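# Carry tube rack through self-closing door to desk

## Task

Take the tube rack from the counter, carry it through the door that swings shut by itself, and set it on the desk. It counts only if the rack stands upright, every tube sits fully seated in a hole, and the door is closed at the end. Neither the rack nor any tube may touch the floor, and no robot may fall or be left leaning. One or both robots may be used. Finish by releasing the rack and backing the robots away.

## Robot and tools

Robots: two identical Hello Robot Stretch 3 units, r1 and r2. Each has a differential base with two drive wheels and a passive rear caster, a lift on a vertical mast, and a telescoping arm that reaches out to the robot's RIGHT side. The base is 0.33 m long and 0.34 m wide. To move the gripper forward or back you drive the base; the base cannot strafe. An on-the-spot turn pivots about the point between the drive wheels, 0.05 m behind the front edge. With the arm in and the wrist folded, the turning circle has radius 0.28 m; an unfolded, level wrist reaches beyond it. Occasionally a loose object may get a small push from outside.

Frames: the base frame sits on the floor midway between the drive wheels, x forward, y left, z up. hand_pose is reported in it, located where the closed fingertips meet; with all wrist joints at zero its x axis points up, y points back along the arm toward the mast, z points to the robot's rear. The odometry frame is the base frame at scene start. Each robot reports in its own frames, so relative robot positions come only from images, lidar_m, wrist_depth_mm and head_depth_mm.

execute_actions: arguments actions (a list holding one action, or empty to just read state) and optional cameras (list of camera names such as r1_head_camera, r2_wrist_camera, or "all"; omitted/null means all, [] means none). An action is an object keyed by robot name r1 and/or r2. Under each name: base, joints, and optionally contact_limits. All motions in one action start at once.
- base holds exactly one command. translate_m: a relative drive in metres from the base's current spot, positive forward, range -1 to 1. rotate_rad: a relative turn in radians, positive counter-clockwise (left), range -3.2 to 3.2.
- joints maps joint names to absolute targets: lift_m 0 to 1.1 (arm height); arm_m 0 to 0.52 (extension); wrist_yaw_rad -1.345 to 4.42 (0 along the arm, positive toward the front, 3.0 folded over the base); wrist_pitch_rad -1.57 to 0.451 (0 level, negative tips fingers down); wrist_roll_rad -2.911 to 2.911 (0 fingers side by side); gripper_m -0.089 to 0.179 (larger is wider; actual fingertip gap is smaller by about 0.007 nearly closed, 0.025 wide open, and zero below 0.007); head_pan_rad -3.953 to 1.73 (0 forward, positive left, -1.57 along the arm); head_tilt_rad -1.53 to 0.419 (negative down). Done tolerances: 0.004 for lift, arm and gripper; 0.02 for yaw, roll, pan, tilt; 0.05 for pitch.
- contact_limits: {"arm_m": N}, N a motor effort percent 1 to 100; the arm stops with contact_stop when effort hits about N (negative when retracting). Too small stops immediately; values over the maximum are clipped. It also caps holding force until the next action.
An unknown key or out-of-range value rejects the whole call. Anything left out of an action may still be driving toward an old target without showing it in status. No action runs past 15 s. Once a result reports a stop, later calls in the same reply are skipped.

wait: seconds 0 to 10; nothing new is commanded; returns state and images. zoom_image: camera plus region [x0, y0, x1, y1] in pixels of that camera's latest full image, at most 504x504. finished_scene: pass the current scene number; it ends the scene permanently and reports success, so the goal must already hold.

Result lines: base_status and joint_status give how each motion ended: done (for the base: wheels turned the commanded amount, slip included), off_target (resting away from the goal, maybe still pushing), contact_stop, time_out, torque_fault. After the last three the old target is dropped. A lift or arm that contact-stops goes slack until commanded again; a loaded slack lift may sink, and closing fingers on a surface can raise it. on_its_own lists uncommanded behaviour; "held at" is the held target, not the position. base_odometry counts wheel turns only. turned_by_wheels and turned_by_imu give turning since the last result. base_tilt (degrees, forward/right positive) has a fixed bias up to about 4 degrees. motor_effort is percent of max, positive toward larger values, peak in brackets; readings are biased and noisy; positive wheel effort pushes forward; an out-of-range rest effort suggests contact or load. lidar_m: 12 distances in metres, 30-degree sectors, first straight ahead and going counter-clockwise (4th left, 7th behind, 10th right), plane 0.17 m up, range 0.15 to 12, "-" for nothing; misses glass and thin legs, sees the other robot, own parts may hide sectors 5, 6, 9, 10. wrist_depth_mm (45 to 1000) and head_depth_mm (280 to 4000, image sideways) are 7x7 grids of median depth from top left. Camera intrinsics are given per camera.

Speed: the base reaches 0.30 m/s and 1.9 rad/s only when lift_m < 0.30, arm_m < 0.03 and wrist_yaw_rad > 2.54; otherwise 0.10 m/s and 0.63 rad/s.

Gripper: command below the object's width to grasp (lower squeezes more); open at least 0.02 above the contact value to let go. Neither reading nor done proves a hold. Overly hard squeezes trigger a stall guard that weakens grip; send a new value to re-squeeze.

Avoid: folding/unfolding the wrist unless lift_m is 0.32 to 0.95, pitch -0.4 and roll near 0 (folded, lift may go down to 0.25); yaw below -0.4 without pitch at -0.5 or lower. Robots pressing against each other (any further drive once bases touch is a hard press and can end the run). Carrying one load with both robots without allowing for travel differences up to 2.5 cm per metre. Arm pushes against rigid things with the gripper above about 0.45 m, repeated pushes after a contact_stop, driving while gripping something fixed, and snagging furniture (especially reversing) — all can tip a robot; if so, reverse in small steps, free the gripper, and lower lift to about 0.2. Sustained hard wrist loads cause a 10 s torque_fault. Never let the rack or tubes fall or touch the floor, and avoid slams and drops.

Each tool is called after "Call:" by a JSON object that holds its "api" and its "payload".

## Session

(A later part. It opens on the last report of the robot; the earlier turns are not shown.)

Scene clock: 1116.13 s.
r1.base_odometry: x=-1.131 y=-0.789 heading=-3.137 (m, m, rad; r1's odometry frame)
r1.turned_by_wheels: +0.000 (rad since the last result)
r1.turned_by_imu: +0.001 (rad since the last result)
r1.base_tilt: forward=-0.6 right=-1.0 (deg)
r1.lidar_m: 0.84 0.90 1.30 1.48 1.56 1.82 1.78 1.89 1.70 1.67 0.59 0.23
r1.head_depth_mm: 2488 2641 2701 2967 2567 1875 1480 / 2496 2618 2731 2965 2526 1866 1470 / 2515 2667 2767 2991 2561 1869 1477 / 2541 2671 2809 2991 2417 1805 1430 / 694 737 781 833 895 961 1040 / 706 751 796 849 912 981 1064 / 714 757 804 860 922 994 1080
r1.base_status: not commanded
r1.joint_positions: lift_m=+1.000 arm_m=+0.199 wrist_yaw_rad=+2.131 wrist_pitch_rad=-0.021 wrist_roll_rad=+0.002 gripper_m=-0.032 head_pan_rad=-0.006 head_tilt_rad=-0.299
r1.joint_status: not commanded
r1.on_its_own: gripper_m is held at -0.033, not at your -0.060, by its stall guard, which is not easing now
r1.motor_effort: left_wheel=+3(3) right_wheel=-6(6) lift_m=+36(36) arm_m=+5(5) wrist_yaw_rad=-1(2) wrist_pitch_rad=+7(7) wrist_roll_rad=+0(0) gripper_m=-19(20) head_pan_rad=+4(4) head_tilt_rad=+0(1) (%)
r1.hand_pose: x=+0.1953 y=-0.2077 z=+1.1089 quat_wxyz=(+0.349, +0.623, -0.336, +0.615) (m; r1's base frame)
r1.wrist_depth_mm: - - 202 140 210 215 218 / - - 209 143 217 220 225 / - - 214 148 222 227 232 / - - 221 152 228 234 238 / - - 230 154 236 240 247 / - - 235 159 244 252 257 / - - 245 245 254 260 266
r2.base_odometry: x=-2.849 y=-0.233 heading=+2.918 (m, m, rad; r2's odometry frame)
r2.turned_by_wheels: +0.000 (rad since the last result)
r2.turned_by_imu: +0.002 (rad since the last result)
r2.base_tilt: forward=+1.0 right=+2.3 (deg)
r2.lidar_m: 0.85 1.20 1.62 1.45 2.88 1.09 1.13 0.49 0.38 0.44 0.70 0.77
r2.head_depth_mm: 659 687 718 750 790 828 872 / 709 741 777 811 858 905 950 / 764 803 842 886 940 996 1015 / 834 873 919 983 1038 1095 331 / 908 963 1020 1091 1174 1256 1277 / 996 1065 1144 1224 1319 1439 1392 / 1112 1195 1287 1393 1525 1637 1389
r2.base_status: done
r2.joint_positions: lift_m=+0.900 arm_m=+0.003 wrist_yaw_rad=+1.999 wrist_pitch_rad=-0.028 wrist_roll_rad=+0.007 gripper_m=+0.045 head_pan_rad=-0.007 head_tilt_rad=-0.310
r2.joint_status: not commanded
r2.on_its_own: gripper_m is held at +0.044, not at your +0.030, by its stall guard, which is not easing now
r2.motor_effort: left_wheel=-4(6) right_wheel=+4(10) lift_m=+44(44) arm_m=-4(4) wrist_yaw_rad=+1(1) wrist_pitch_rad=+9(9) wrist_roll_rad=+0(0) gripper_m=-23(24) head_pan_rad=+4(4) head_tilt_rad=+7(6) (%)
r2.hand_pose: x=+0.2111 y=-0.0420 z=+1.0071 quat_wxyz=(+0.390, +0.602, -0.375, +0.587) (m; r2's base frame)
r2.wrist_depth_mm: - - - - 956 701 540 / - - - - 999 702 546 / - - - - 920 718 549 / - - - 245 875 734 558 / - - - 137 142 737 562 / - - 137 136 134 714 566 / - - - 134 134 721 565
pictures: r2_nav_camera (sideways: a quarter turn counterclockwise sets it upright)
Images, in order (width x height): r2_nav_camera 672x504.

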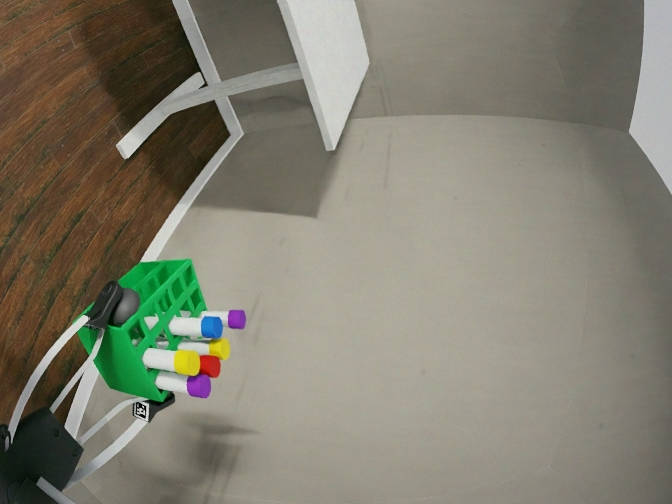

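Call:
{"api": "execute_actions", "payload": {"actions": [{"r2": {"base": {"translate_m": 0.25}, "joints": {"head_pan_rad": 0.7, "head_tilt_rad": -0.35}}}], "cameras": ["r2_nav_camera", "r2_head_camera", "r2_wrist_camera"]}}

Scene clock: 1152.33 s.
r1.base_odometry: x=-1.131 y=-0.789 heading=-3.137 (m, m, rad; r1's odometry frame)
r1.turned_by_wheels: +0.000 (rad since the last result)
r1.turned_by_imu: +0.001 (rad since the last result)
r1.base_tilt: forward=-0.7 right=-1.1 (deg)
r1.lidar_m: 0.84 0.89 1.30 1.48 1.56 1.81 1.78 1.90 1.71 1.67 0.59 0.23
r1.head_depth_mm: 2455 2610 2694 2918 2554 1863 1471 / 2493 2635 2743 2948 2536 1875 1470 / 2502 2657 2741 2980 2550 1873 1466 / 2530 2642 2802 2976 2424 1795 1422 / 694 738 782 835 891 957 1039 / 707 748 797 850 909 981 1060 / 714 757 805 858 920 995 1079
r1.base_status: not commanded
r1.joint_positions: lift_m=+1.000 arm_m=+0.199 wrist_yaw_rad=+2.131 wrist_pitch_rad=-0.021 wrist_roll_rad=+0.002 gripper_m=-0.032 head_pan_rad=-0.006 head_tilt_rad=-0.299
r1.joint_status: not commanded
r1.on_its_own: gripper_m is held at -0.033, not at your -0.060, by its stall guard, which is not easing now
r1.motor_effort: left_wheel=+3(3) right_wheel=-6(6) lift_m=+36(36) arm_m=+5(5) wrist_yaw_rad=-2(2) wrist_pitch_rad=+7(7) wrist_roll_rad=+0(0) gripper_m=-19(19) head_pan_rad=+4(3) head_tilt_rad=-1(2) (%)
r1.hand_pose: x=+0.1953 y=-0.2077 z=+1.1089 quat_wxyz=(+0.349, +0.623, -0.336, +0.615) (m; r1's base frame)
r1.wrist_depth_mm: - - 202 140 210 216 218 / - - 208 143 217 221 225 / - - 215 148 223 227 230 / - - 220 153 229 233 240 / - - 227 155 239 240 247 / - - 235 159 244 250 254 / - - 244 240 255 258 264
r2.base_odometry: x=-3.092 y=-0.177 heading=+2.918 (m, m, rad; r2's odometry frame)
r2.turned_by_wheels: +0.000 (rad since the last result)
r2.turned_by_imu: +0.002 (rad since the last result)
r2.base_tilt: forward=+1.0 right=+2.3 (deg)
r2.lidar_m: 0.64 1.01 1.46 1.45 2.60 1.33 1.25 0.56 0.55 0.62 0.58 0.58
r2.head_depth_mm: 1037 1052 1053 1063 1067 1075 1082 / 1256 1325 1343 1349 1369 1390 1314 / 1248 1337 1444 1530 1650 1711 1386 / 1233 1315 1410 1017 1652 1731 1379 / 1210 1287 1381 1005 1104 1549 1301 / 1181 1268 1350 990 756 1658 1356 / 1166 1238 1330 977 745 1625 1349
r2.base_status: done
r2.joint_positions: lift_m=+0.900 arm_m=+0.003 wrist_yaw_rad=+1.999 wrist_pitch_rad=-0.028 wrist_roll_rad=+0.007 gripper_m=+0.045 head_pan_rad=+0.693 head_tilt_rad=-0.346
r2.joint_status: all done
r2.on_its_own: gripper_m is held at +0.044, not at your +0.030, by its stall guard, which is not easing now
r2.motor_effort: left_wheel=-4(7) right_wheel=+5(10) lift_m=+44(44) arm_m=-5(5) wrist_yaw_rad=+1(1) wrist_pitch_rad=+9(9) wrist_roll_rad=+0(0) gripper_m=-23(23) head_pan_rad=+4(49) head_tilt_rad=-3(8) (%)
r2.hand_pose: x=+0.2111 y=-0.0420 z=+1.0071 quat_wxyz=(+0.390, +0.602, -0.375, +0.587) (m; r2's base frame)
r2.wrist_depth_mm: - - - - 678 491 380 / - - - - 706 495 384 / - - - - 644 498 387 / 791 792 - 247 608 507 392 / - - - 137 142 513 398 / - - 137 136 134 500 398 / - - - 135 134 499 402
pictures: r2_head_camera (sideways: a quarter turn clockwise sets it upright), r2_nav_camera (sideways: a quarter turn counterclockwise sets it upright), r2_wrist_camera
Images, in order (width x height): r2_head_camera 896x504, r2_nav_camera 672x504, r2_wrist_camera 644x364.

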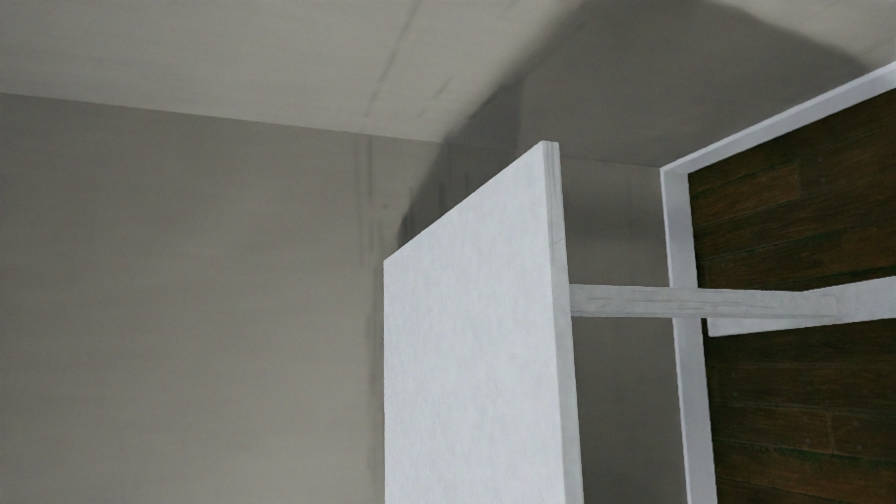

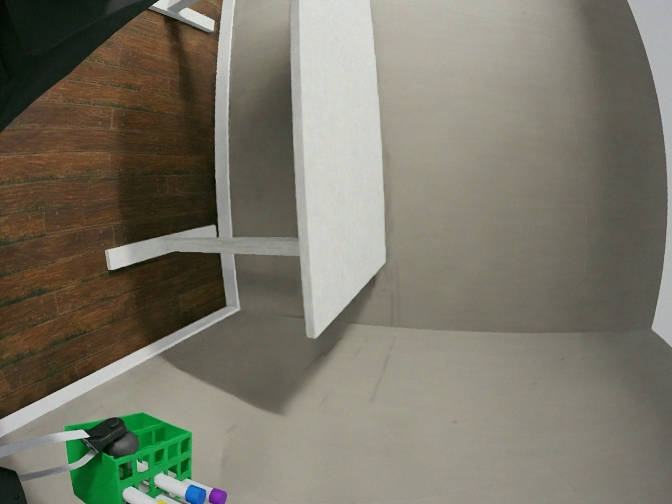

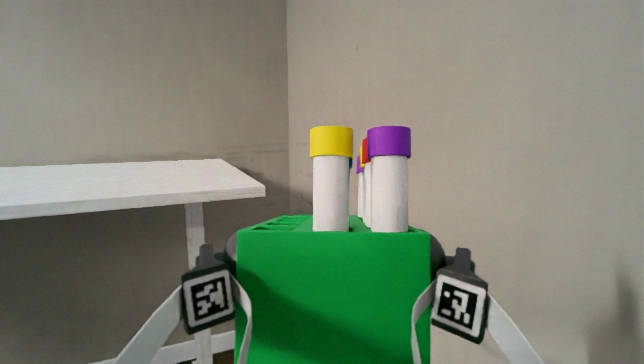

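Call:
{"api": "execute_actions", "payload": {"actions": [{"r2": {"base": {"rotate_rad": 0.92}, "joints": {"lift_m": 1.05, "head_pan_rad": 0.0, "head_tilt_rad": -0.6}}}], "cameras": ["r2_nav_camera", "r2_head_camera"]}}

Scene clock: 1228.10 s.
r1.base_odometry: x=-1.131 y=-0.789 heading=-3.137 (m, m, rad; r1's odometry frame)
r1.turned_by_wheels: +0.000 (rad since the last result)
r1.turned_by_imu: +0.001 (rad since the last result)
r1.base_tilt: forward=-0.6 right=-1.1 (deg)
r1.lidar_m: 0.84 0.89 1.30 1.48 1.56 1.82 1.78 1.89 1.70 1.67 0.59 0.23
r1.head_depth_mm: 2479 2622 2706 2914 2549 1875 1475 / 2496 2634 2711 2988 2545 1857 1468 / 2506 2651 2749 2969 2534 1861 1467 / 2528 2643 2802 2997 2422 1798 1428 / 694 738 780 834 892 959 1039 / 707 750 798 851 911 982 1067 / 716 757 803 863 922 993 1077
r1.base_status: not commanded
r1.joint_positions: lift_m=+1.000 arm_m=+0.199 wrist_yaw_rad=+2.131 wrist_pitch_rad=-0.021 wrist_roll_rad=+0.002 gripper_m=-0.032 head_pan_rad=-0.006 head_tilt_rad=-0.299
r1.joint_status: not commanded
r1.on_its_own: gripper_m is held at -0.033, not at your -0.060, by its stall guard, which is not easing now
r1.motor_effort: left_wheel=+3(3) right_wheel=-6(6) lift_m=+36(36) arm_m=+5(5) wrist_yaw_rad=-2(1) wrist_pitch_rad=+7(7) wrist_roll_rad=+0(0) gripper_m=-19(19) head_pan_rad=+3(4) head_tilt_rad=-1(1) (%)
r1.hand_pose: x=+0.1953 y=-0.2077 z=+1.1089 quat_wxyz=(+0.349, +0.623, -0.336, +0.615) (m; r1's base frame)
r1.wrist_depth_mm: - - 202 140 210 214 220 / - - 208 144 216 220 225 / - - 214 148 224 227 230 / - - 222 152 230 234 239 / - - 225 154 237 242 249 / - - 234 158 246 251 255 / - - 243 243 252 259 267
r2.base_odometry: x=-3.092 y=-0.177 heading=-2.445 (m, m, rad; r2's odometry frame)
r2.turned_by_wheels: +0.920 (rad since the last result)
r2.turned_by_imu: +0.913 (rad since the last result)
r2.base_tilt: forward=+1.1 right=+2.3 (deg)
r2.lidar_m: 1.01 1.45 1.46 1.78 1.47 0.56 0.55 0.59 0.59 0.58 0.61 0.88
r2.head_depth_mm: 1159 1301 1395 - - 1390 1182 / 1175 1278 1031 - - 1339 1225 / 1174 1285 1014 - - - 1164 / 1185 1282 871 286 - 1352 1185 / 1192 1290 857 694 1637 1402 1172 / 1202 1296 848 1719 1694 1388 1173 / 1213 1305 837 1732 1698 1386 1170
r2.base_status: done
r2.joint_positions: lift_m=+1.050 arm_m=+0.003 wrist_yaw_rad=+1.999 wrist_pitch_rad=-0.029 wrist_roll_rad=+0.007 gripper_m=+0.045 head_pan_rad=+0.007 head_tilt_rad=-0.593
r2.joint_status: all done
r2.on_its_own: gripper_m is held at +0.044, not at your +0.030, by its stall guard, which is not easing now
r2.motor_effort: left_wheel=-3(8) right_wheel=+5(9) lift_m=+44(45) arm_m=-4(4) wrist_yaw_rad=+2(2) wrist_pitch_rad=+10(10) wrist_roll_rad=+0(0) gripper_m=-24(23) head_pan_rad=-5(50) head_tilt_rad=-5(31) (%)
r2.hand_pose: x=+0.2111 y=-0.0420 z=+1.1568 quat_wxyz=(+0.390, +0.602, -0.375, +0.587) (m; r2's base frame)
r2.wrist_depth_mm: - - - - - - - / - - - - - - - / - - - - - - - / - - - 245 - - - / - - 973 137 142 861 - / - - 137 135 134 566 611 / - - - 135 134 - -
pictures: r2_head_camera (sideways: a quarter turn clockwise sets it upright), r2_nav_camera (sideways: a quarter turn counterclockwise sets it upright)
Images, in order (width x height): r2_head_camera 896x504, r2_nav_camera 672x504.

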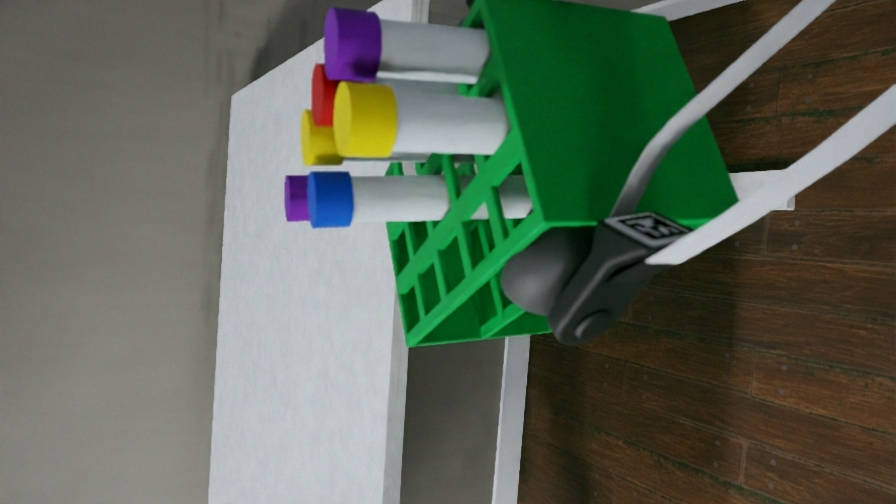

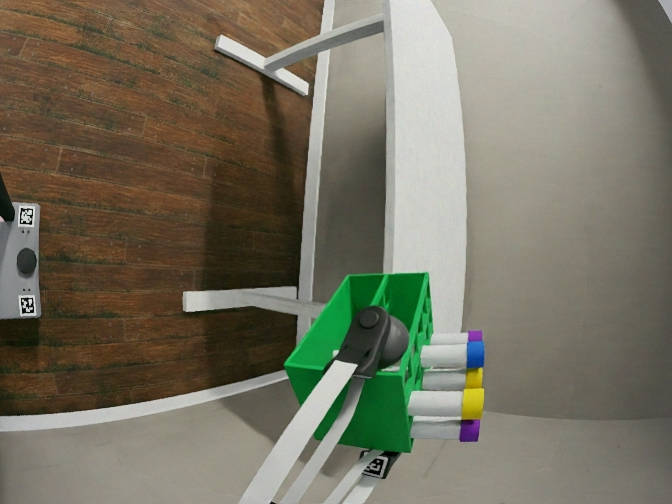

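Call:
{"api": "execute_actions", "payload": {"actions": [{"r2": {"base": {"translate_m": 0.25}}}], "cameras": []}}

Call:
{"api": "execute_actions", "payload": {"actions": [{"r2": {"base": {"rotate_rad": 1.571}, "joints": {"head_pan_rad": -1.4, "head_tilt_rad": -0.7}}}], "cameras": ["r2_nav_camera", "r2_head_camera"]}}

Scene clock: 1240.27 s.
r1.base_odometry: x=-1.131 y=-0.789 heading=-3.137 (m, m, rad; r1's odometry frame)
r1.turned_by_wheels: +0.000 (rad since the last result)
r1.turned_by_imu: +0.001 (rad since the last result)
r1.base_tilt: forward=-0.6 right=-1.1 (deg)
r1.lidar_m: 0.84 0.89 1.30 1.47 1.55 1.82 1.78 1.89 1.70 1.67 0.59 0.23
r1.head_depth_mm: 2479 2611 2707 2946 2565 1881 1472 / 2502 2633 2713 2927 2538 1855 1480 / 2520 2663 2768 2992 2550 1863 1466 / 2523 2643 2803 3009 2412 1800 1422 / 695 736 781 831 894 959 1040 / 708 749 797 850 911 979 1064 / 714 758 806 856 921 996 1081
r1.base_status: not commanded
r1.joint_positions: lift_m=+1.000 arm_m=+0.199 wrist_yaw_rad=+2.131 wrist_pitch_rad=-0.021 wrist_roll_rad=+0.002 gripper_m=-0.032 head_pan_rad=-0.006 head_tilt_rad=-0.299
r1.joint_status: not commanded
r1.on_its_own: gripper_m is held at -0.033, not at your -0.060, by its stall guard, which is not easing now
r1.motor_effort: left_wheel=+3(3) right_wheel=-6(6) lift_m=+36(36) arm_m=+5(5) wrist_yaw_rad=-2(1) wrist_pitch_rad=+7(7) wrist_roll_rad=+0(0) gripper_m=-19(19) head_pan_rad=+3(3) head_tilt_rad=-1(1) (%)
r1.hand_pose: x=+0.1953 y=-0.2077 z=+1.1089 quat_wxyz=(+0.349, +0.623, -0.336, +0.615) (m; r1's base frame)
r1.wrist_depth_mm: - - 202 140 210 215 220 / - - 208 144 216 220 225 / - - 214 148 223 227 231 / - - 222 153 230 234 238 / - - 228 155 238 242 247 / - - 233 158 244 249 253 / - - 243 243 254 257 262
r2.base_odometry: x=-3.284 y=-0.337 heading=-2.446 (m, m, rad; r2's odometry frame)
r2.turned_by_wheels: +0.000 (rad since the last result)
r2.turned_by_imu: +0.002 (rad since the last result)
r2.base_tilt: forward=+1.0 right=+2.3 (deg)
r2.lidar_m: 0.76 1.29 1.29 2.56 2.12 0.81 0.80 0.80 0.61 0.60 0.63 0.77
r2.head_depth_mm: 962 1065 1146 - - 1405 1186 / 967 1076 1032 - - 1344 1218 / 971 1076 1012 - - - 1138 / 981 1090 870 286 - 1350 1179 / 988 1101 855 530 1567 1393 1175 / 995 1107 849 594 1539 1393 1171 / 996 1107 835 588 1534 1372 1159
r2.base_status: done
r2.joint_positions: lift_m=+1.050 arm_m=+0.003 wrist_yaw_rad=+1.999 wrist_pitch_rad=-0.029 wrist_roll_rad=+0.007 gripper_m=+0.045 head_pan_rad=+0.007 head_tilt_rad=-0.593
r2.joint_status: not commanded
r2.on_its_own: gripper_m is held at +0.044, not at your +0.030, by its stall guard, which is not easing now
r2.motor_effort: left_wheel=-4(5) right_wheel=+5(9) lift_m=+45(44) arm_m=-5(4) wrist_yaw_rad=+3(1) wrist_pitch_rad=+10(10) wrist_roll_rad=+0(0) gripper_m=-23(23) head_pan_rad=-4(4) head_tilt_rad=-5(5) (%)
r2.hand_pose: x=+0.2111 y=-0.0420 z=+1.1568 quat_wxyz=(+0.390, +0.602, -0.375, +0.587) (m; r2's base frame)
r2.wrist_depth_mm: - - - - - 978 861 / - - - - - 984 881 / - - - - - - 892 / - - - 247 - - 906 / 980 853 863 137 142 876 896 / - 671 137 136 134 578 608 / - - - 134 134 415 427
pictures: none
No camera images: the call's "cameras" was empty. Leave "cameras" out to get every camera's image.

Scene clock: 1243.70 s.
r1.base_odometry: x=-1.131 y=-0.789 heading=-3.137 (m, m, rad; r1's odometry frame)
r1.turned_by_wheels: +0.000 (rad since the last result)
r1.turned_by_imu: +0.001 (rad since the last result)
r1.base_tilt: forward=-0.6 right=-1.1 (deg)
r1.lidar_m: 0.84 0.90 1.30 1.47 1.56 1.82 1.78 1.89 1.70 1.67 0.59 0.23
r1.head_depth_mm: 2459 2628 2699 2924 2536 1874 1477 / 2508 2646 2721 2986 2535 1867 1471 / 2507 2679 2755 2977 2565 1873 1463 / 2513 2661 2792 3008 2427 1797 1430 / 695 737 781 831 893 958 1035 / 708 749 797 849 911 981 1066 / 716 757 804 861 920 994 1081
r1.base_status: not commanded
r1.joint_positions: lift_m=+1.000 arm_m=+0.199 wrist_yaw_rad=+2.131 wrist_pitch_rad=-0.021 wrist_roll_rad=+0.002 gripper_m=-0.032 head_pan_rad=-0.006 head_tilt_rad=-0.299
r1.joint_status: not commanded
r1.on_its_own: gripper_m is held at -0.033, not at your -0.060, by its stall guard, which is not easing now
r1.motor_effort: left_wheel=+3(3) right_wheel=-6(6) lift_m=+36(36) arm_m=+5(5) wrist_yaw_rad=-2(2) wrist_pitch_rad=+7(7) wrist_roll_rad=+0(0) gripper_m=-19(19) head_pan_rad=+3(3) head_tilt_rad=-1(1) (%)
r1.hand_pose: x=+0.1953 y=-0.2077 z=+1.1089 quat_wxyz=(+0.349, +0.623, -0.336, +0.615) (m; r1's base frame)
r1.wrist_depth_mm: - - 202 140 210 215 221 / - - 207 143 217 222 225 / - - 215 149 223 226 231 / - - 221 154 230 235 239 / - - 227 156 235 242 247 / - - 234 159 244 250 258 / - - 246 243 252 261 263
r2.base_odometry: x=-3.284 y=-0.337 heading=-0.875 (m, m, rad; r2's odometry frame)
r2.turned_by_wheels: +1.571 (rad since the last result)
r2.turned_by_imu: +1.558 (rad since the last result)
r2.base_tilt: forward=+1.0 right=+2.3 (deg)
r2.lidar_m: 2.52 1.43 0.81 0.80 0.80 0.61 0.60 0.63 0.77 0.76 1.28 1.29
r2.head_depth_mm: 945 1033 - - - 1283 1146 / 973 1038 788 - - 1248 1134 / 1001 1059 775 507 - 1261 1138 / 1025 1047 697 545 - - 1116 / 1049 1027 692 559 - - 1106 / 1082 1015 717 - - - 1078 / 1107 1000 - - - - 1081
r2.base_status: done
r2.joint_positions: lift_m=+1.050 arm_m=+0.003 wrist_yaw_rad=+1.999 wrist_pitch_rad=-0.029 wrist_roll_rad=+0.007 gripper_m=+0.045 head_pan_rad=-1.393 head_tilt_rad=-0.691
r2.joint_status: all done
r2.on_its_own: gripper_m is held at +0.044, not at your +0.030, by its stall guard, which is not easing now
r2.motor_effort: left_wheel=-4(8) right_wheel=+5(10) lift_m=+45(44) arm_m=-4(4) wrist_yaw_rad=+3(0) wrist_pitch_rad=+10(10) wrist_roll_rad=+0(0) gripper_m=-23(23) head_pan_rad=-5(58) head_tilt_rad=-6(21) (%)
r2.hand_pose: x=+0.2110 y=-0.0420 z=+1.1568 quat_wxyz=(+0.390, +0.602, -0.375, +0.587) (m; r2's base frame)
r2.wrist_depth_mm: - - - - - - - / - - - - - - - / - - - - - - - / - - - 246 - - - / - - - 137 142 - - / - - 137 136 134 - - / - - - 135 133 - -
pictures: r2_head_camera (sideways: a quarter turn clockwise sets it upright), r2_nav_camera (sideways: a quarter turn counterclockwise sets it upright)
Images, in order (width x height): r2_head_camera 896x504, r2_nav_camera 672x504.

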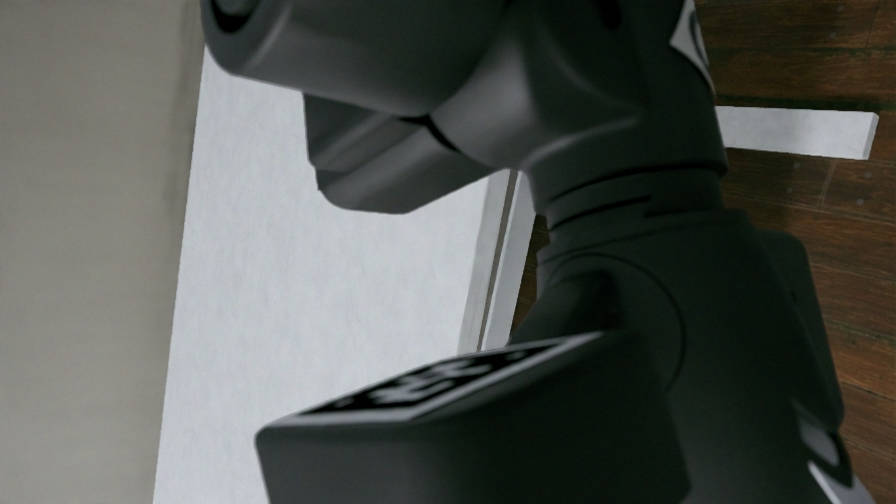

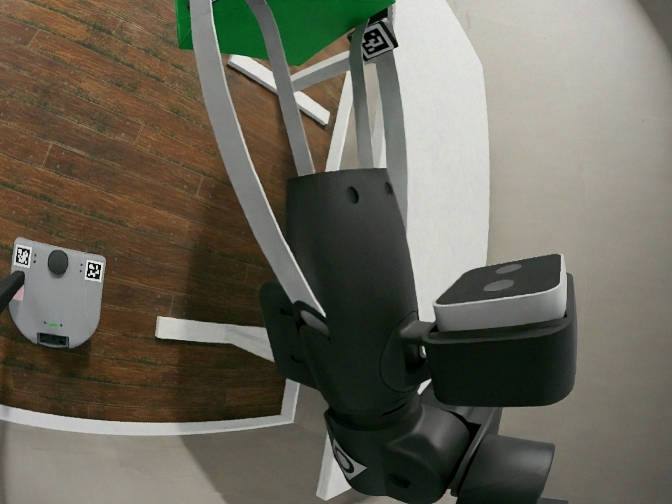

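Call:
{"api": "execute_actions", "payload": {"actions": [{"r2": {"base": {"translate_m": 0.2}}}], "cameras": []}}

Call:
{"api": "execute_actions", "payload": {"actions": [{"r2": {"joints": {"wrist_yaw_rad": 0.0}}}], "cameras": ["r2_nav_camera", "r2_head_camera", "r2_wrist_camera"]}}

Scene clock: 1255.87 s.
r1.base_odometry: x=-1.131 y=-0.789 heading=-3.137 (m, m, rad; r1's odometry frame)
r1.turned_by_wheels: +0.000 (rad since the last result)
r1.turned_by_imu: +0.001 (rad since the last result)
r1.base_tilt: forward=-0.5 right=-1.1 (deg)
r1.lidar_m: 0.84 0.90 1.30 1.48 1.56 1.81 1.78 1.89 1.70 1.67 0.59 0.23
r1.head_depth_mm: 2477 2604 2709 2937 2576 1878 1467 / 2492 2637 2731 2950 2533 1870 1472 / 2461 2663 2752 2965 2543 1877 1471 / 2516 2659 2802 2994 2415 1788 1430 / 695 735 780 833 895 956 1037 / 707 750 794 847 908 981 1063 / 714 757 806 860 924 994 1084
r1.base_status: not commanded
r1.joint_positions: lift_m=+1.000 arm_m=+0.199 wrist_yaw_rad=+2.131 wrist_pitch_rad=-0.021 wrist_roll_rad=+0.002 gripper_m=-0.032 head_pan_rad=-0.006 head_tilt_rad=-0.299
r1.joint_status: not commanded
r1.on_its_own: gripper_m is held at -0.033, not at your -0.060, by its stall guard, which is not easing now
r1.motor_effort: left_wheel=+3(3) right_wheel=-6(6) lift_m=+36(36) arm_m=+5(5) wrist_yaw_rad=-1(1) wrist_pitch_rad=+7(7) wrist_roll_rad=+0(0) gripper_m=-19(19) head_pan_rad=+4(4) head_tilt_rad=-1(1) (%)
r1.hand_pose: x=+0.1953 y=-0.2077 z=+1.1089 quat_wxyz=(+0.349, +0.623, -0.336, +0.615) (m; r1's base frame)
r1.wrist_depth_mm: - - 203 140 211 214 219 / - - 208 143 215 221 225 / - - 213 149 222 227 232 / - - 220 153 230 232 237 / - - 227 155 239 242 248 / - - 236 158 244 251 257 / - - 243 243 253 260 265
r2.base_odometry: x=-3.156 y=-0.491 heading=-0.875 (m, m, rad; r2's odometry frame)
r2.turned_by_wheels: +0.000 (rad since the last result)
r2.turned_by_imu: +0.002 (rad since the last result)
r2.base_tilt: forward=+1.1 right=+2.2 (deg)
r2.lidar_m: 2.49 1.27 1.07 0.78 0.84 0.81 0.80 0.84 0.83 1.23 1.16 1.14
r2.head_depth_mm: 958 1042 - - - 1266 1122 / 987 1052 790 - - 1285 1150 / 1007 1060 779 511 - 1265 1139 / 1035 1040 699 545 - - 1108 / 1064 1025 690 561 - - 1093 / 1087 1011 714 - - - 1069 / 1116 997 - - - - 1076
r2.base_status: done
r2.joint_positions: lift_m=+1.050 arm_m=+0.003 wrist_yaw_rad=+1.999 wrist_pitch_rad=-0.029 wrist_roll_rad=+0.007 gripper_m=+0.045 head_pan_rad=-1.393 head_tilt_rad=-0.691
r2.joint_status: not commanded
r2.on_its_own: gripper_m is held at +0.044, not at your +0.030, by its stall guard, which is not easing now
r2.motor_effort: left_wheel=-4(5) right_wheel=+4(10) lift_m=+45(44) arm_m=-4(4) wrist_yaw_rad=+1(2) wrist_pitch_rad=+10(10) wrist_roll_rad=+0(0) gripper_m=-23(23) head_pan_rad=-5(5) head_tilt_rad=-6(6) (%)
r2.hand_pose: x=+0.2110 y=-0.0420 z=+1.1568 quat_wxyz=(+0.390, +0.602, -0.375, +0.587) (m; r2's base frame)
r2.wrist_depth_mm: - - - - - - - / - - - - - - - / - - - - - - - / - - - 246 - - - / - - - 137 142 - - / - - 137 136 134 - - / - - - 134 133 - -
pictures: none
No camera images: the call's "cameras" was empty. Leave "cameras" out to get every camera's image.

Scene clock: 1257.87 s.
r1.base_odometry: x=-1.131 y=-0.789 heading=-3.137 (m, m, rad; r1's odometry frame)
r1.turned_by_wheels: +0.000 (rad since the last result)
r1.turned_by_imu: +0.000 (rad since the last result)
r1.base_tilt: forward=-0.5 right=-1.1 (deg)
r1.lidar_m: 0.84 0.89 1.30 1.48 1.55 1.81 1.78 1.90 1.70 1.67 0.59 0.23
r1.head_depth_mm: 2458 2605 2709 2964 2563 1866 1478 / 2495 2653 2722 2977 2553 1859 1466 / 2523 2649 2770 2966 2536 1870 1475 / 2513 2653 2804 3002 2409 1788 1426 / 695 738 782 833 896 959 1040 / 708 752 797 850 909 982 1062 / 714 759 805 861 920 996 1081
r1.base_status: not commanded
r1.joint_positions: lift_m=+1.000 arm_m=+0.199 wrist_yaw_rad=+2.131 wrist_pitch_rad=-0.021 wrist_roll_rad=+0.002 gripper_m=-0.032 head_pan_rad=-0.006 head_tilt_rad=-0.299
r1.joint_status: not commanded
r1.on_its_own: gripper_m is held at -0.033, not at your -0.060, by its stall guard, which is not easing now
r1.motor_effort: left_wheel=+2(2) right_wheel=-6(6) lift_m=+36(36) arm_m=+5(5) wrist_yaw_rad=-1(2) wrist_pitch_rad=+7(7) wrist_roll_rad=+0(0) gripper_m=-19(19) head_pan_rad=+3(4) head_tilt_rad=-1(2) (%)
r1.hand_pose: x=+0.1953 y=-0.2077 z=+1.1089 quat_wxyz=(+0.349, +0.623, -0.336, +0.615) (m; r1's base frame)
r1.wrist_depth_mm: - - 203 140 210 214 219 / - - 208 144 215 222 226 / - - 216 148 223 227 233 / - - 221 153 230 233 241 / - - 227 155 236 244 245 / - - 233 159 244 249 254 / - - 247 244 256 258 266
r2.base_odometry: x=-3.156 y=-0.491 heading=-0.875 (m, m, rad; r2's odometry frame)
r2.turned_by_wheels: +0.000 (rad since the last result)
r2.turned_by_imu: +0.000 (rad since the last result)
r2.base_tilt: forward=+1.0 right=+2.3 (deg)
r2.lidar_m: 2.48 1.27 1.07 0.78 0.84 0.81 0.79 0.84 0.83 1.23 1.17 1.14
r2.head_depth_mm: 953 - - - - 1242 1129 / 980 1042 - - - 1278 1144 / 1013 1069 629 529 1594 1316 1139 / 1037 1046 697 545 1592 1328 1142 / 1058 1030 689 560 1560 1306 1136 / 1092 1012 684 577 1562 1312 1125 / 1116 1000 678 574 1550 1299 1125
r2.base_status: not commanded
r2.joint_positions: lift_m=+1.050 arm_m=+0.003 wrist_yaw_rad=+0.002 wrist_pitch_rad=-0.029 wrist_roll_rad=+0.007 gripper_m=+0.045 head_pan_rad=-1.393 head_tilt_rad=-0.691
r2.joint_status: all done
r2.on_its_own: gripper_m is held at +0.044, not at your +0.030, by its stall guard, which is not easing now
r2.motor_effort: left_wheel=-4(4) right_wheel=+4(5) lift_m=+44(44) arm_m=-5(4) wrist_yaw_rad=-2(7) wrist_pitch_rad=+10(10) wrist_roll_rad=+0(0) gripper_m=-22(23) head_pan_rad=-4(4) head_tilt_rad=-6(6) (%)
r2.hand_pose: x=-0.0210 y=-0.4034 z=+1.1568 quat_wxyz=(+0.705, +0.011, -0.709, -0.010) (m; r2's base frame)
r2.wrist_depth_mm: - - 986 952 930 900 871 / - - 983 975 950 911 883 / - - - 991 948 938 908 / - - - 249 975 978 933 / 885 880 862 137 142 874 965 / 572 574 137 136 134 577 574 / 424 433 390 135 134 415 430
pictures: r2_head_camera (sideways: a quarter turn clockwise sets it upright), r2_nav_camera (sideways: a quarter turn counterclockwise sets it upright), r2_wrist_camera
Images, in order (width x height): r2_head_camera 896x504, r2_nav_camera 672x504, r2_wrist_camera 644x364.

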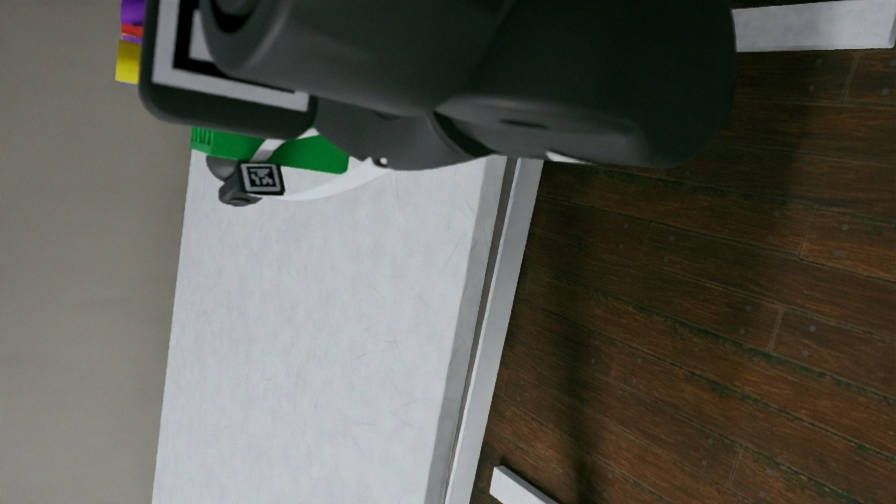

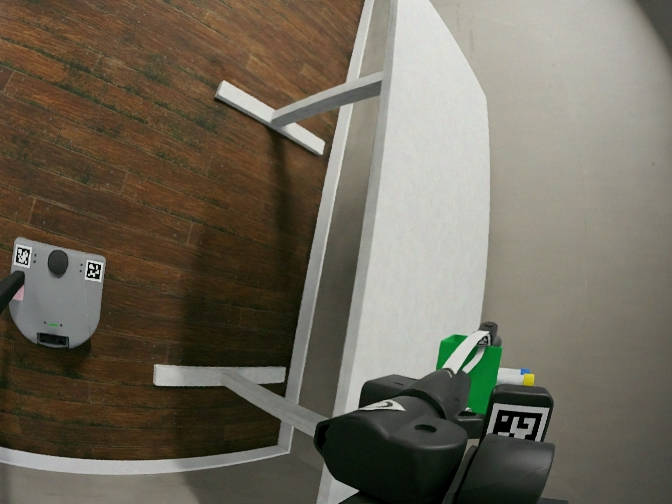

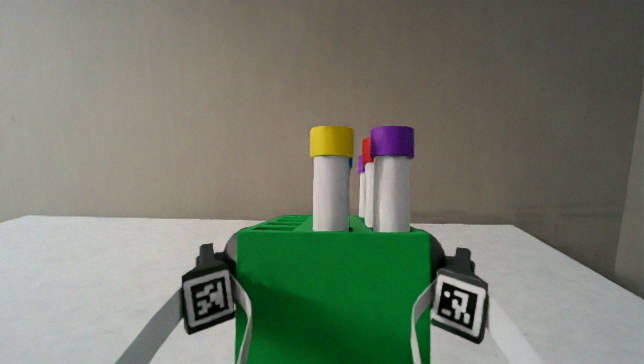

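Call:
{"api": "execute_actions", "payload": {"actions": [{"r2": {"joints": {"arm_m": 0.3}}}], "cameras": ["r2_nav_camera", "r2_head_camera", "r2_wrist_camera"]}}

Scene clock: 1269.80 s.
r1.base_odometry: x=-1.131 y=-0.789 heading=-3.137 (m, m, rad; r1's odometry frame)
r1.turned_by_wheels: +0.000 (rad since the last result)
r1.turned_by_imu: +0.001 (rad since the last result)
r1.base_tilt: forward=-0.7 right=-1.1 (deg)
r1.lidar_m: 0.84 0.89 1.30 1.48 1.56 1.82 1.78 1.90 1.71 1.67 0.59 0.23
r1.head_depth_mm: 2462 2615 2758 2938 2580 1865 1476 / 2497 2617 2732 2966 2562 1864 1471 / 2500 2682 2753 2987 2543 1860 1471 / 2510 2678 2804 3016 2417 1786 1426 / 693 737 782 835 895 961 1040 / 706 750 798 849 909 979 1069 / 714 756 807 859 923 992 1078
r1.base_status: not commanded
r1.joint_positions: lift_m=+1.000 arm_m=+0.199 wrist_yaw_rad=+2.131 wrist_pitch_rad=-0.021 wrist_roll_rad=+0.002 gripper_m=-0.032 head_pan_rad=-0.006 head_tilt_rad=-0.299
r1.joint_status: not commanded
r1.on_its_own: gripper_m is held at -0.033, not at your -0.060, by its stall guard, which is not easing now
r1.motor_effort: left_wheel=+3(3) right_wheel=-6(6) lift_m=+36(36) arm_m=+5(6) wrist_yaw_rad=-1(1) wrist_pitch_rad=+7(7) wrist_roll_rad=+0(0) gripper_m=-20(19) head_pan_rad=+4(4) head_tilt_rad=-1(1) (%)
r1.hand_pose: x=+0.1953 y=-0.2077 z=+1.1089 quat_wxyz=(+0.349, +0.623, -0.336, +0.615) (m; r1's base frame)
r1.wrist_depth_mm: - - 202 140 209 216 219 / - - 209 143 218 219 224 / - - 214 149 221 226 232 / - - 223 153 228 235 238 / - - 228 155 238 243 247 / - - 232 158 246 249 255 / - - 244 244 254 261 262
r2.base_odometry: x=-3.156 y=-0.491 heading=-0.875 (m, m, rad; r2's odometry frame)
r2.turned_by_wheels: +0.000 (rad since the last result)
r2.turned_by_imu: +0.001 (rad since the last result)
r2.base_tilt: forward=+1.0 right=+2.3 (deg)
r2.lidar_m: 2.49 1.27 1.07 0.78 0.84 0.81 0.79 0.84 0.83 1.22 1.17 1.14
r2.head_depth_mm: - - 721 537 1533 1267 1118 / 963 - 710 533 1588 1343 1143 / 1010 1054 703 531 1589 1337 1138 / 1035 1045 695 546 1582 1315 1132 / 1055 1023 689 561 1574 1316 1128 / 1084 1011 683 577 1562 1302 1126 / 1115 996 676 571 1549 1307 1116
r2.base_status: not commanded
r2.joint_positions: lift_m=+1.050 arm_m=+0.300 wrist_yaw_rad=+0.000 wrist_pitch_rad=-0.029 wrist_roll_rad=+0.007 gripper_m=+0.045 head_pan_rad=-1.393 head_tilt_rad=-0.691
r2.joint_status: all done
r2.on_its_own: gripper_m is held at +0.044, not at your +0.030, by its stall guard, which is not easing now
r2.motor_effort: left_wheel=-4(4) right_wheel=+5(5) lift_m=+44(44) arm_m=+5(4) wrist_yaw_rad=+0(1) wrist_pitch_rad=+10(10) wrist_roll_rad=+0(0) gripper_m=-24(23) head_pan_rad=-4(5) head_tilt_rad=-6(6) (%)
r2.hand_pose: x=-0.0213 y=-0.7001 z=+1.1568 quat_wxyz=(+0.705, +0.011, -0.709, -0.010) (m; r2's base frame)
r2.wrist_depth_mm: 717 703 679 660 631 629 609 / 737 716 708 677 658 650 617 / 750 743 719 689 678 660 650 / 779 764 730 248 685 677 664 / 806 791 744 137 142 682 679 / 578 574 137 136 135 567 567 / 428 424 384 135 133 414 424
pictures: r2_head_camera (sideways: a quarter turn clockwise sets it upright), r2_nav_camera (sideways: a quarter turn counterclockwise sets it upright), r2_wrist_camera
Images, in order (width x height): r2_head_camera 896x504, r2_nav_camera 672x504, r2_wrist_camera 644x364.

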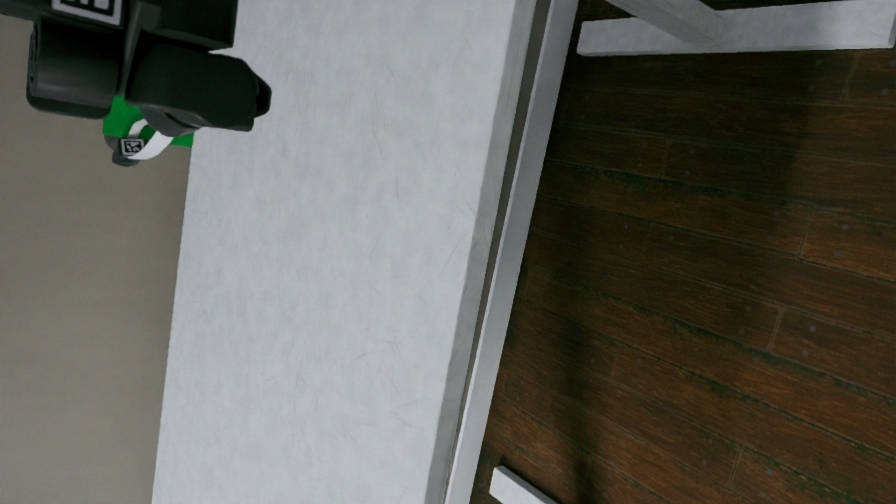

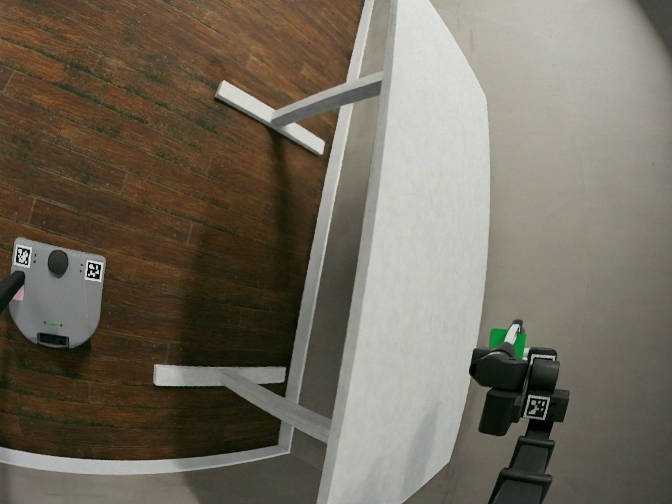

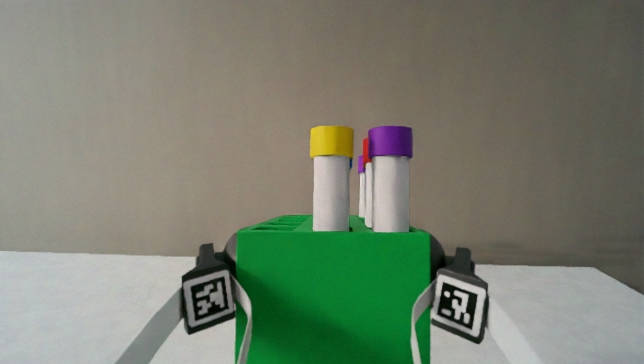

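Clear above the desk. Lowering the wrist camera's view check: lower lift in steps.

Call:
{"api": "execute_actions", "payload": {"actions": [{"r2": {"joints": {"lift_m": 0.95}}}], "cameras": ["r2_head_camera", "r2_wrist_camera"]}}

Scene clock: 1274.07 s.
r1.base_odometry: x=-1.131 y=-0.789 heading=-3.137 (m, m, rad; r1's odometry frame)
r1.turned_by_wheels: +0.000 (rad since the last result)
r1.turned_by_imu: +0.001 (rad since the last result)
r1.base_tilt: forward=-0.7 right=-1.0 (deg)
r1.lidar_m: 0.84 0.90 1.30 1.48 1.56 1.82 1.78 1.90 1.70 1.67 0.59 0.23
r1.head_depth_mm: 2462 2600 2705 2936 2551 1864 1471 / 2481 2637 2751 2971 2558 1865 1471 / 2518 2640 2746 2989 2537 1856 1473 / 2509 2671 2816 3009 2424 1789 1430 / 693 737 780 834 893 959 1038 / 706 751 796 847 911 979 1064 / 712 757 807 860 923 993 1083
r1.base_status: not commanded
r1.joint_positions: lift_m=+1.000 arm_m=+0.199 wrist_yaw_rad=+2.131 wrist_pitch_rad=-0.021 wrist_roll_rad=+0.002 gripper_m=-0.032 head_pan_rad=-0.006 head_tilt_rad=-0.299
r1.joint_status: not commanded
r1.on_its_own: gripper_m is held at -0.033, not at your -0.060, by its stall guard, which is not easing now
r1.motor_effort: left_wheel=+3(3) right_wheel=-6(6) lift_m=+37(36) arm_m=+5(5) wrist_yaw_rad=-1(2) wrist_pitch_rad=+7(7) wrist_roll_rad=+0(0) gripper_m=-19(20) head_pan_rad=+3(4) head_tilt_rad=-1(1) (%)
r1.hand_pose: x=+0.1953 y=-0.2077 z=+1.1089 quat_wxyz=(+0.349, +0.623, -0.336, +0.615) (m; r1's base frame)
r1.wrist_depth_mm: - - 201 140 211 213 219 / - - 209 144 216 221 224 / - - 213 148 222 227 232 / - - 220 153 230 234 238 / - - 226 155 236 240 249 / - - 233 159 244 248 258 / - - 245 241 254 259 263
r2.base_odometry: x=-3.156 y=-0.491 heading=-0.875 (m, m, rad; r2's odometry frame)
r2.turned_by_wheels: +0.000 (rad since the last result)
r2.turned_by_imu: +0.001 (rad since the last result)
r2.base_tilt: forward=+1.0 right=+2.3 (deg)
r2.lidar_m: 2.48 1.27 1.07 0.78 0.84 0.81 0.79 0.84 0.83 1.22 1.16 1.14
r2.head_depth_mm: 962 1033 - 538 1527 1264 1119 / 986 1058 - 532 1609 1336 1150 / 1006 1068 690 530 1594 1334 1140 / 1037 1041 697 545 1571 1324 1138 / 1056 1027 692 560 1575 1305 1136 / 1091 1008 683 577 1562 1302 1122 / 1120 992 675 573 1553 1306 1117
r2.base_status: not commanded
r2.joint_positions: lift_m=+0.950 arm_m=+0.300 wrist_yaw_rad=+0.000 wrist_pitch_rad=-0.029 wrist_roll_rad=+0.007 gripper_m=+0.045 head_pan_rad=-1.393 head_tilt_rad=-0.691
r2.joint_status: all done
r2.on_its_own: gripper_m is held at +0.044, not at your +0.030, by its stall guard, which is not easing now
r2.motor_effort: left_wheel=-4(4) right_wheel=+5(5) lift_m=+24(38) arm_m=+4(4) wrist_yaw_rad=-1(1) wrist_pitch_rad=+10(10) wrist_roll_rad=+0(0) gripper_m=-23(23) head_pan_rad=-4(4) head_tilt_rad=-6(6) (%)
r2.hand_pose: x=-0.0213 y=-0.7001 z=+1.0576 quat_wxyz=(+0.705, +0.011, -0.709, -0.010) (m; r2's base frame)
r2.wrist_depth_mm: 726 690 678 667 643 632 606 / 728 722 699 673 666 641 624 / 770 731 728 689 665 664 638 / 778 748 730 248 679 677 661 / 543 540 549 137 142 546 539 / 361 361 137 136 134 358 358 / 268 270 247 135 134 262 269
pictures: r2_head_camera (sideways: a quarter turn clockwise sets it upright), r2_wrist_camera
Images, in order (width x height): r2_head_camera 896x504, r2_wrist_camera 644x364.

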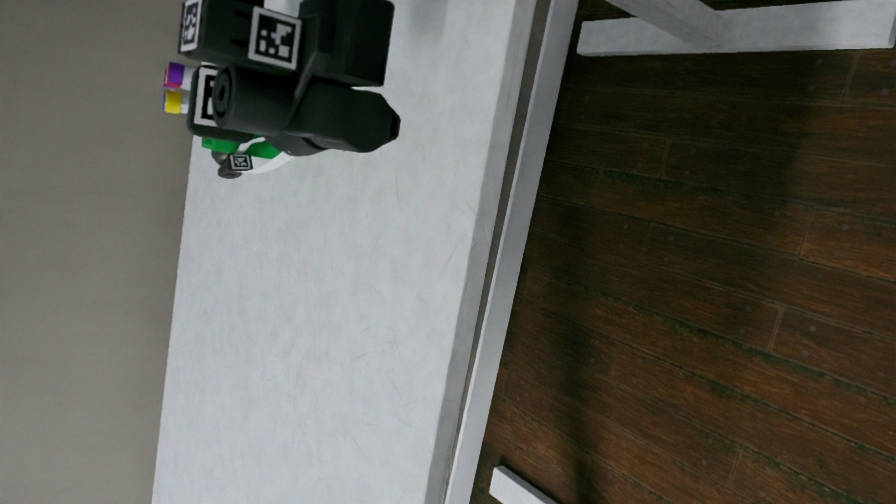

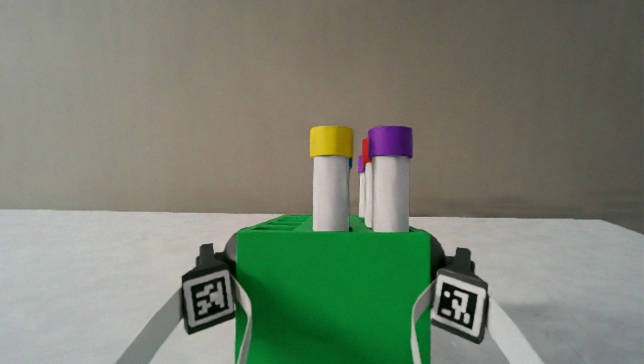

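Call:
{"api": "execute_actions", "payload": {"actions": [{"r2": {"joints": {"lift_m": 0.92}}}], "cameras": ["r2_wrist_camera"]}}

Scene clock: 1285.33 s.
r1.base_odometry: x=-1.131 y=-0.789 heading=-3.137 (m, m, rad; r1's odometry frame)
r1.turned_by_wheels: +0.000 (rad since the last result)
r1.turned_by_imu: +0.001 (rad since the last result)
r1.base_tilt: forward=-0.6 right=-1.1 (deg)
r1.lidar_m: 0.84 0.90 1.30 1.47 1.56 1.82 1.78 1.89 1.70 1.67 0.59 0.23
r1.head_depth_mm: 2466 2616 2690 2945 2574 1869 1471 / 2481 2643 2716 2964 2544 1873 1475 / 2512 2672 2764 2959 2539 1857 1474 / 2495 2684 2774 2996 2426 1799 1430 / 695 738 783 833 893 960 1039 / 708 750 798 848 912 980 1066 / 716 758 803 858 923 993 1077
r1.base_status: not commanded
r1.joint_positions: lift_m=+1.000 arm_m=+0.199 wrist_yaw_rad=+2.131 wrist_pitch_rad=-0.021 wrist_roll_rad=+0.002 gripper_m=-0.032 head_pan_rad=-0.006 head_tilt_rad=-0.299
r1.joint_status: not commanded
r1.on_its_own: gripper_m is held at -0.033, not at your -0.060, by its stall guard, which is not easing now
r1.motor_effort: left_wheel=+3(3) right_wheel=-6(6) lift_m=+36(36) arm_m=+5(5) wrist_yaw_rad=-2(2) wrist_pitch_rad=+7(7) wrist_roll_rad=+0(0) gripper_m=-19(19) head_pan_rad=+3(3) head_tilt_rad=+0(2) (%)
r1.hand_pose: x=+0.1953 y=-0.2077 z=+1.1089 quat_wxyz=(+0.349, +0.623, -0.336, +0.615) (m; r1's base frame)
r1.wrist_depth_mm: - - 203 140 208 214 218 / - - 209 144 216 221 225 / - - 213 148 223 228 231 / - - 220 153 229 235 240 / - - 226 154 239 242 250 / - - 233 159 244 250 255 / - - 245 242 255 261 265
r2.base_odometry: x=-3.156 y=-0.491 heading=-0.875 (m, m, rad; r2's odometry frame)
r2.turned_by_wheels: +0.000 (rad since the last result)
r2.turned_by_imu: +0.001 (rad since the last result)
r2.base_tilt: forward=+1.0 right=+2.3 (deg)
r2.lidar_m: 2.48 1.27 1.07 0.78 0.84 0.81 0.79 0.84 0.83 1.23 1.16 1.13
r2.head_depth_mm: 961 1036 - 519 1534 1271 1127 / 981 1063 - 516 1602 1341 1152 / 1006 1063 673 530 1602 1332 1137 / 1031 1043 698 546 1578 1321 1132 / 1061 1030 691 559 1584 1317 1123 / 1083 1009 686 576 1565 1300 1131 / 1117 995 677 574 1569 1300 1124
r2.base_status: not commanded
r2.joint_positions: lift_m=+0.920 arm_m=+0.300 wrist_yaw_rad=+0.000 wrist_pitch_rad=-0.029 wrist_roll_rad=+0.007 gripper_m=+0.045 head_pan_rad=-1.393 head_tilt_rad=-0.691
r2.joint_status: all done
r2.on_its_own: gripper_m is held at +0.044, not at your +0.030, by its stall guard, which is not easing now
r2.motor_effort: left_wheel=-4(4) right_wheel=+5(5) lift_m=+23(24) arm_m=+5(5) wrist_yaw_rad=+1(1) wrist_pitch_rad=+10(10) wrist_roll_rad=+0(0) gripper_m=-23(23) head_pan_rad=-5(5) head_tilt_rad=-6(6) (%)
r2.hand_pose: x=-0.0213 y=-0.7001 z=+1.0276 quat_wxyz=(+0.705, +0.011, -0.709, -0.010) (m; r2's base frame)
r2.wrist_depth_mm: 726 700 683 664 648 626 604 / 733 712 705 671 661 643 619 / 755 741 722 683 667 655 635 / 779 745 729 248 644 675 662 / 450 451 448 137 142 446 445 / 296 298 137 135 134 298 296 / 221 223 203 135 134 217 223
pictures: r2_wrist_camera
Images, in order (width x height): r2_wrist_camera 644x364.

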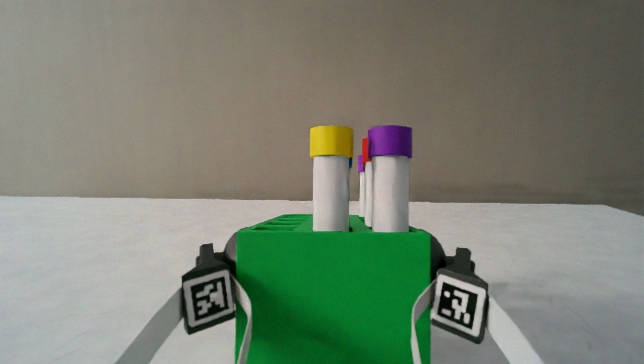

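Call:
{"api": "execute_actions", "payload": {"actions": [{"r2": {"joints": {"lift_m": 0.9}}}], "cameras": ["r2_wrist_camera"]}}

Scene clock: 1289.30 s.
r1.base_odometry: x=-1.131 y=-0.789 heading=-3.137 (m, m, rad; r1's odometry frame)
r1.turned_by_wheels: +0.000 (rad since the last result)
r1.turned_by_imu: +0.001 (rad since the last result)
r1.base_tilt: forward=-0.5 right=-1.0 (deg)
r1.lidar_m: 0.84 0.89 1.30 1.48 1.55 1.81 1.78 1.89 1.71 1.67 0.59 0.23
r1.head_depth_mm: 2468 2590 2706 2933 2534 1871 1472 / 2495 2635 2750 2977 2557 1872 1469 / 2507 2662 2760 2992 2535 1865 1468 / 2515 2663 2783 2987 2409 1799 1417 / 695 737 781 835 895 962 1042 / 708 748 798 851 908 977 1060 / 716 756 805 856 921 989 1079
r1.base_status: not commanded
r1.joint_positions: lift_m=+1.000 arm_m=+0.199 wrist_yaw_rad=+2.131 wrist_pitch_rad=-0.021 wrist_roll_rad=+0.002 gripper_m=-0.032 head_pan_rad=-0.006 head_tilt_rad=-0.299
r1.joint_status: not commanded
r1.on_its_own: gripper_m is held at -0.033, not at your -0.060, by its stall guard, which is not easing now
r1.motor_effort: left_wheel=+3(3) right_wheel=-6(6) lift_m=+36(36) arm_m=+5(5) wrist_yaw_rad=-1(1) wrist_pitch_rad=+7(7) wrist_roll_rad=+0(0) gripper_m=-19(19) head_pan_rad=+3(3) head_tilt_rad=+0(0) (%)
r1.hand_pose: x=+0.1953 y=-0.2077 z=+1.1089 quat_wxyz=(+0.349, +0.623, -0.336, +0.615) (m; r1's base frame)
r1.wrist_depth_mm: - - 202 140 210 215 219 / - - 209 144 216 220 225 / - - 213 149 223 228 232 / - - 222 154 230 235 239 / - - 228 155 237 243 246 / - - 233 158 244 249 256 / - - 244 243 254 259 267
r2.base_odometry: x=-3.156 y=-0.491 heading=-0.875 (m, m, rad; r2's odometry frame)
r2.turned_by_wheels: +0.000 (rad since the last result)
r2.turned_by_imu: +0.001 (rad since the last result)
r2.base_tilt: forward=+1.1 right=+2.3 (deg)
r2.lidar_m: 2.48 1.27 1.07 0.78 0.83 0.81 0.79 0.84 0.83 1.23 1.17 1.13
r2.head_depth_mm: 963 1027 - 503 1523 1267 1127 / 982 1051 - 500 1596 1328 1143 / 1013 1062 673 530 1598 1331 1135 / 1036 1038 698 544 1583 1319 1134 / 1056 1031 690 559 1581 1315 1129 / 1101 1011 685 575 1556 1310 1128 / 1123 998 676 574 1555 1297 1115
r2.base_status: not commanded
r2.joint_positions: lift_m=+0.900 arm_m=+0.300 wrist_yaw_rad=+0.000 wrist_pitch_rad=-0.018 wrist_roll_rad=+0.007 gripper_m=+0.045 head_pan_rad=-1.393 head_tilt_rad=-0.691
r2.joint_status: all done
r2.on_its_own: gripper_m is held at +0.044, not at your +0.030, by its stall guard, which is not easing now
r2.motor_effort: left_wheel=-4(4) right_wheel=+5(4) lift_m=+23(22) arm_m=+5(4) wrist_yaw_rad=+0(0) wrist_pitch_rad=+6(10) wrist_roll_rad=+0(0) gripper_m=-23(24) head_pan_rad=-4(5) head_tilt_rad=-6(6) (%)
r2.hand_pose: x=-0.0213 y=-0.7004 z=+1.0104 quat_wxyz=(+0.705, +0.007, -0.709, -0.007) (m; r2's base frame)
r2.wrist_depth_mm: 725 703 681 665 645 627 611 / 743 730 702 676 662 649 631 / 763 747 721 682 669 655 657 / 769 759 748 229 589 676 646 / 403 405 406 138 139 404 402 / 266 266 136 135 133 264 265 / 197 197 179 137 136 191 196
pictures: r2_wrist_camera
Images, in order (width x height): r2_wrist_camera 644x364.

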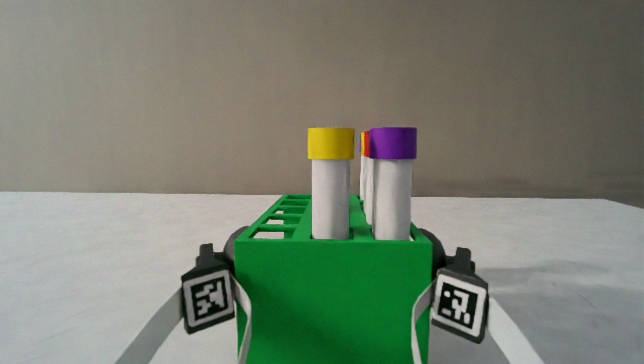

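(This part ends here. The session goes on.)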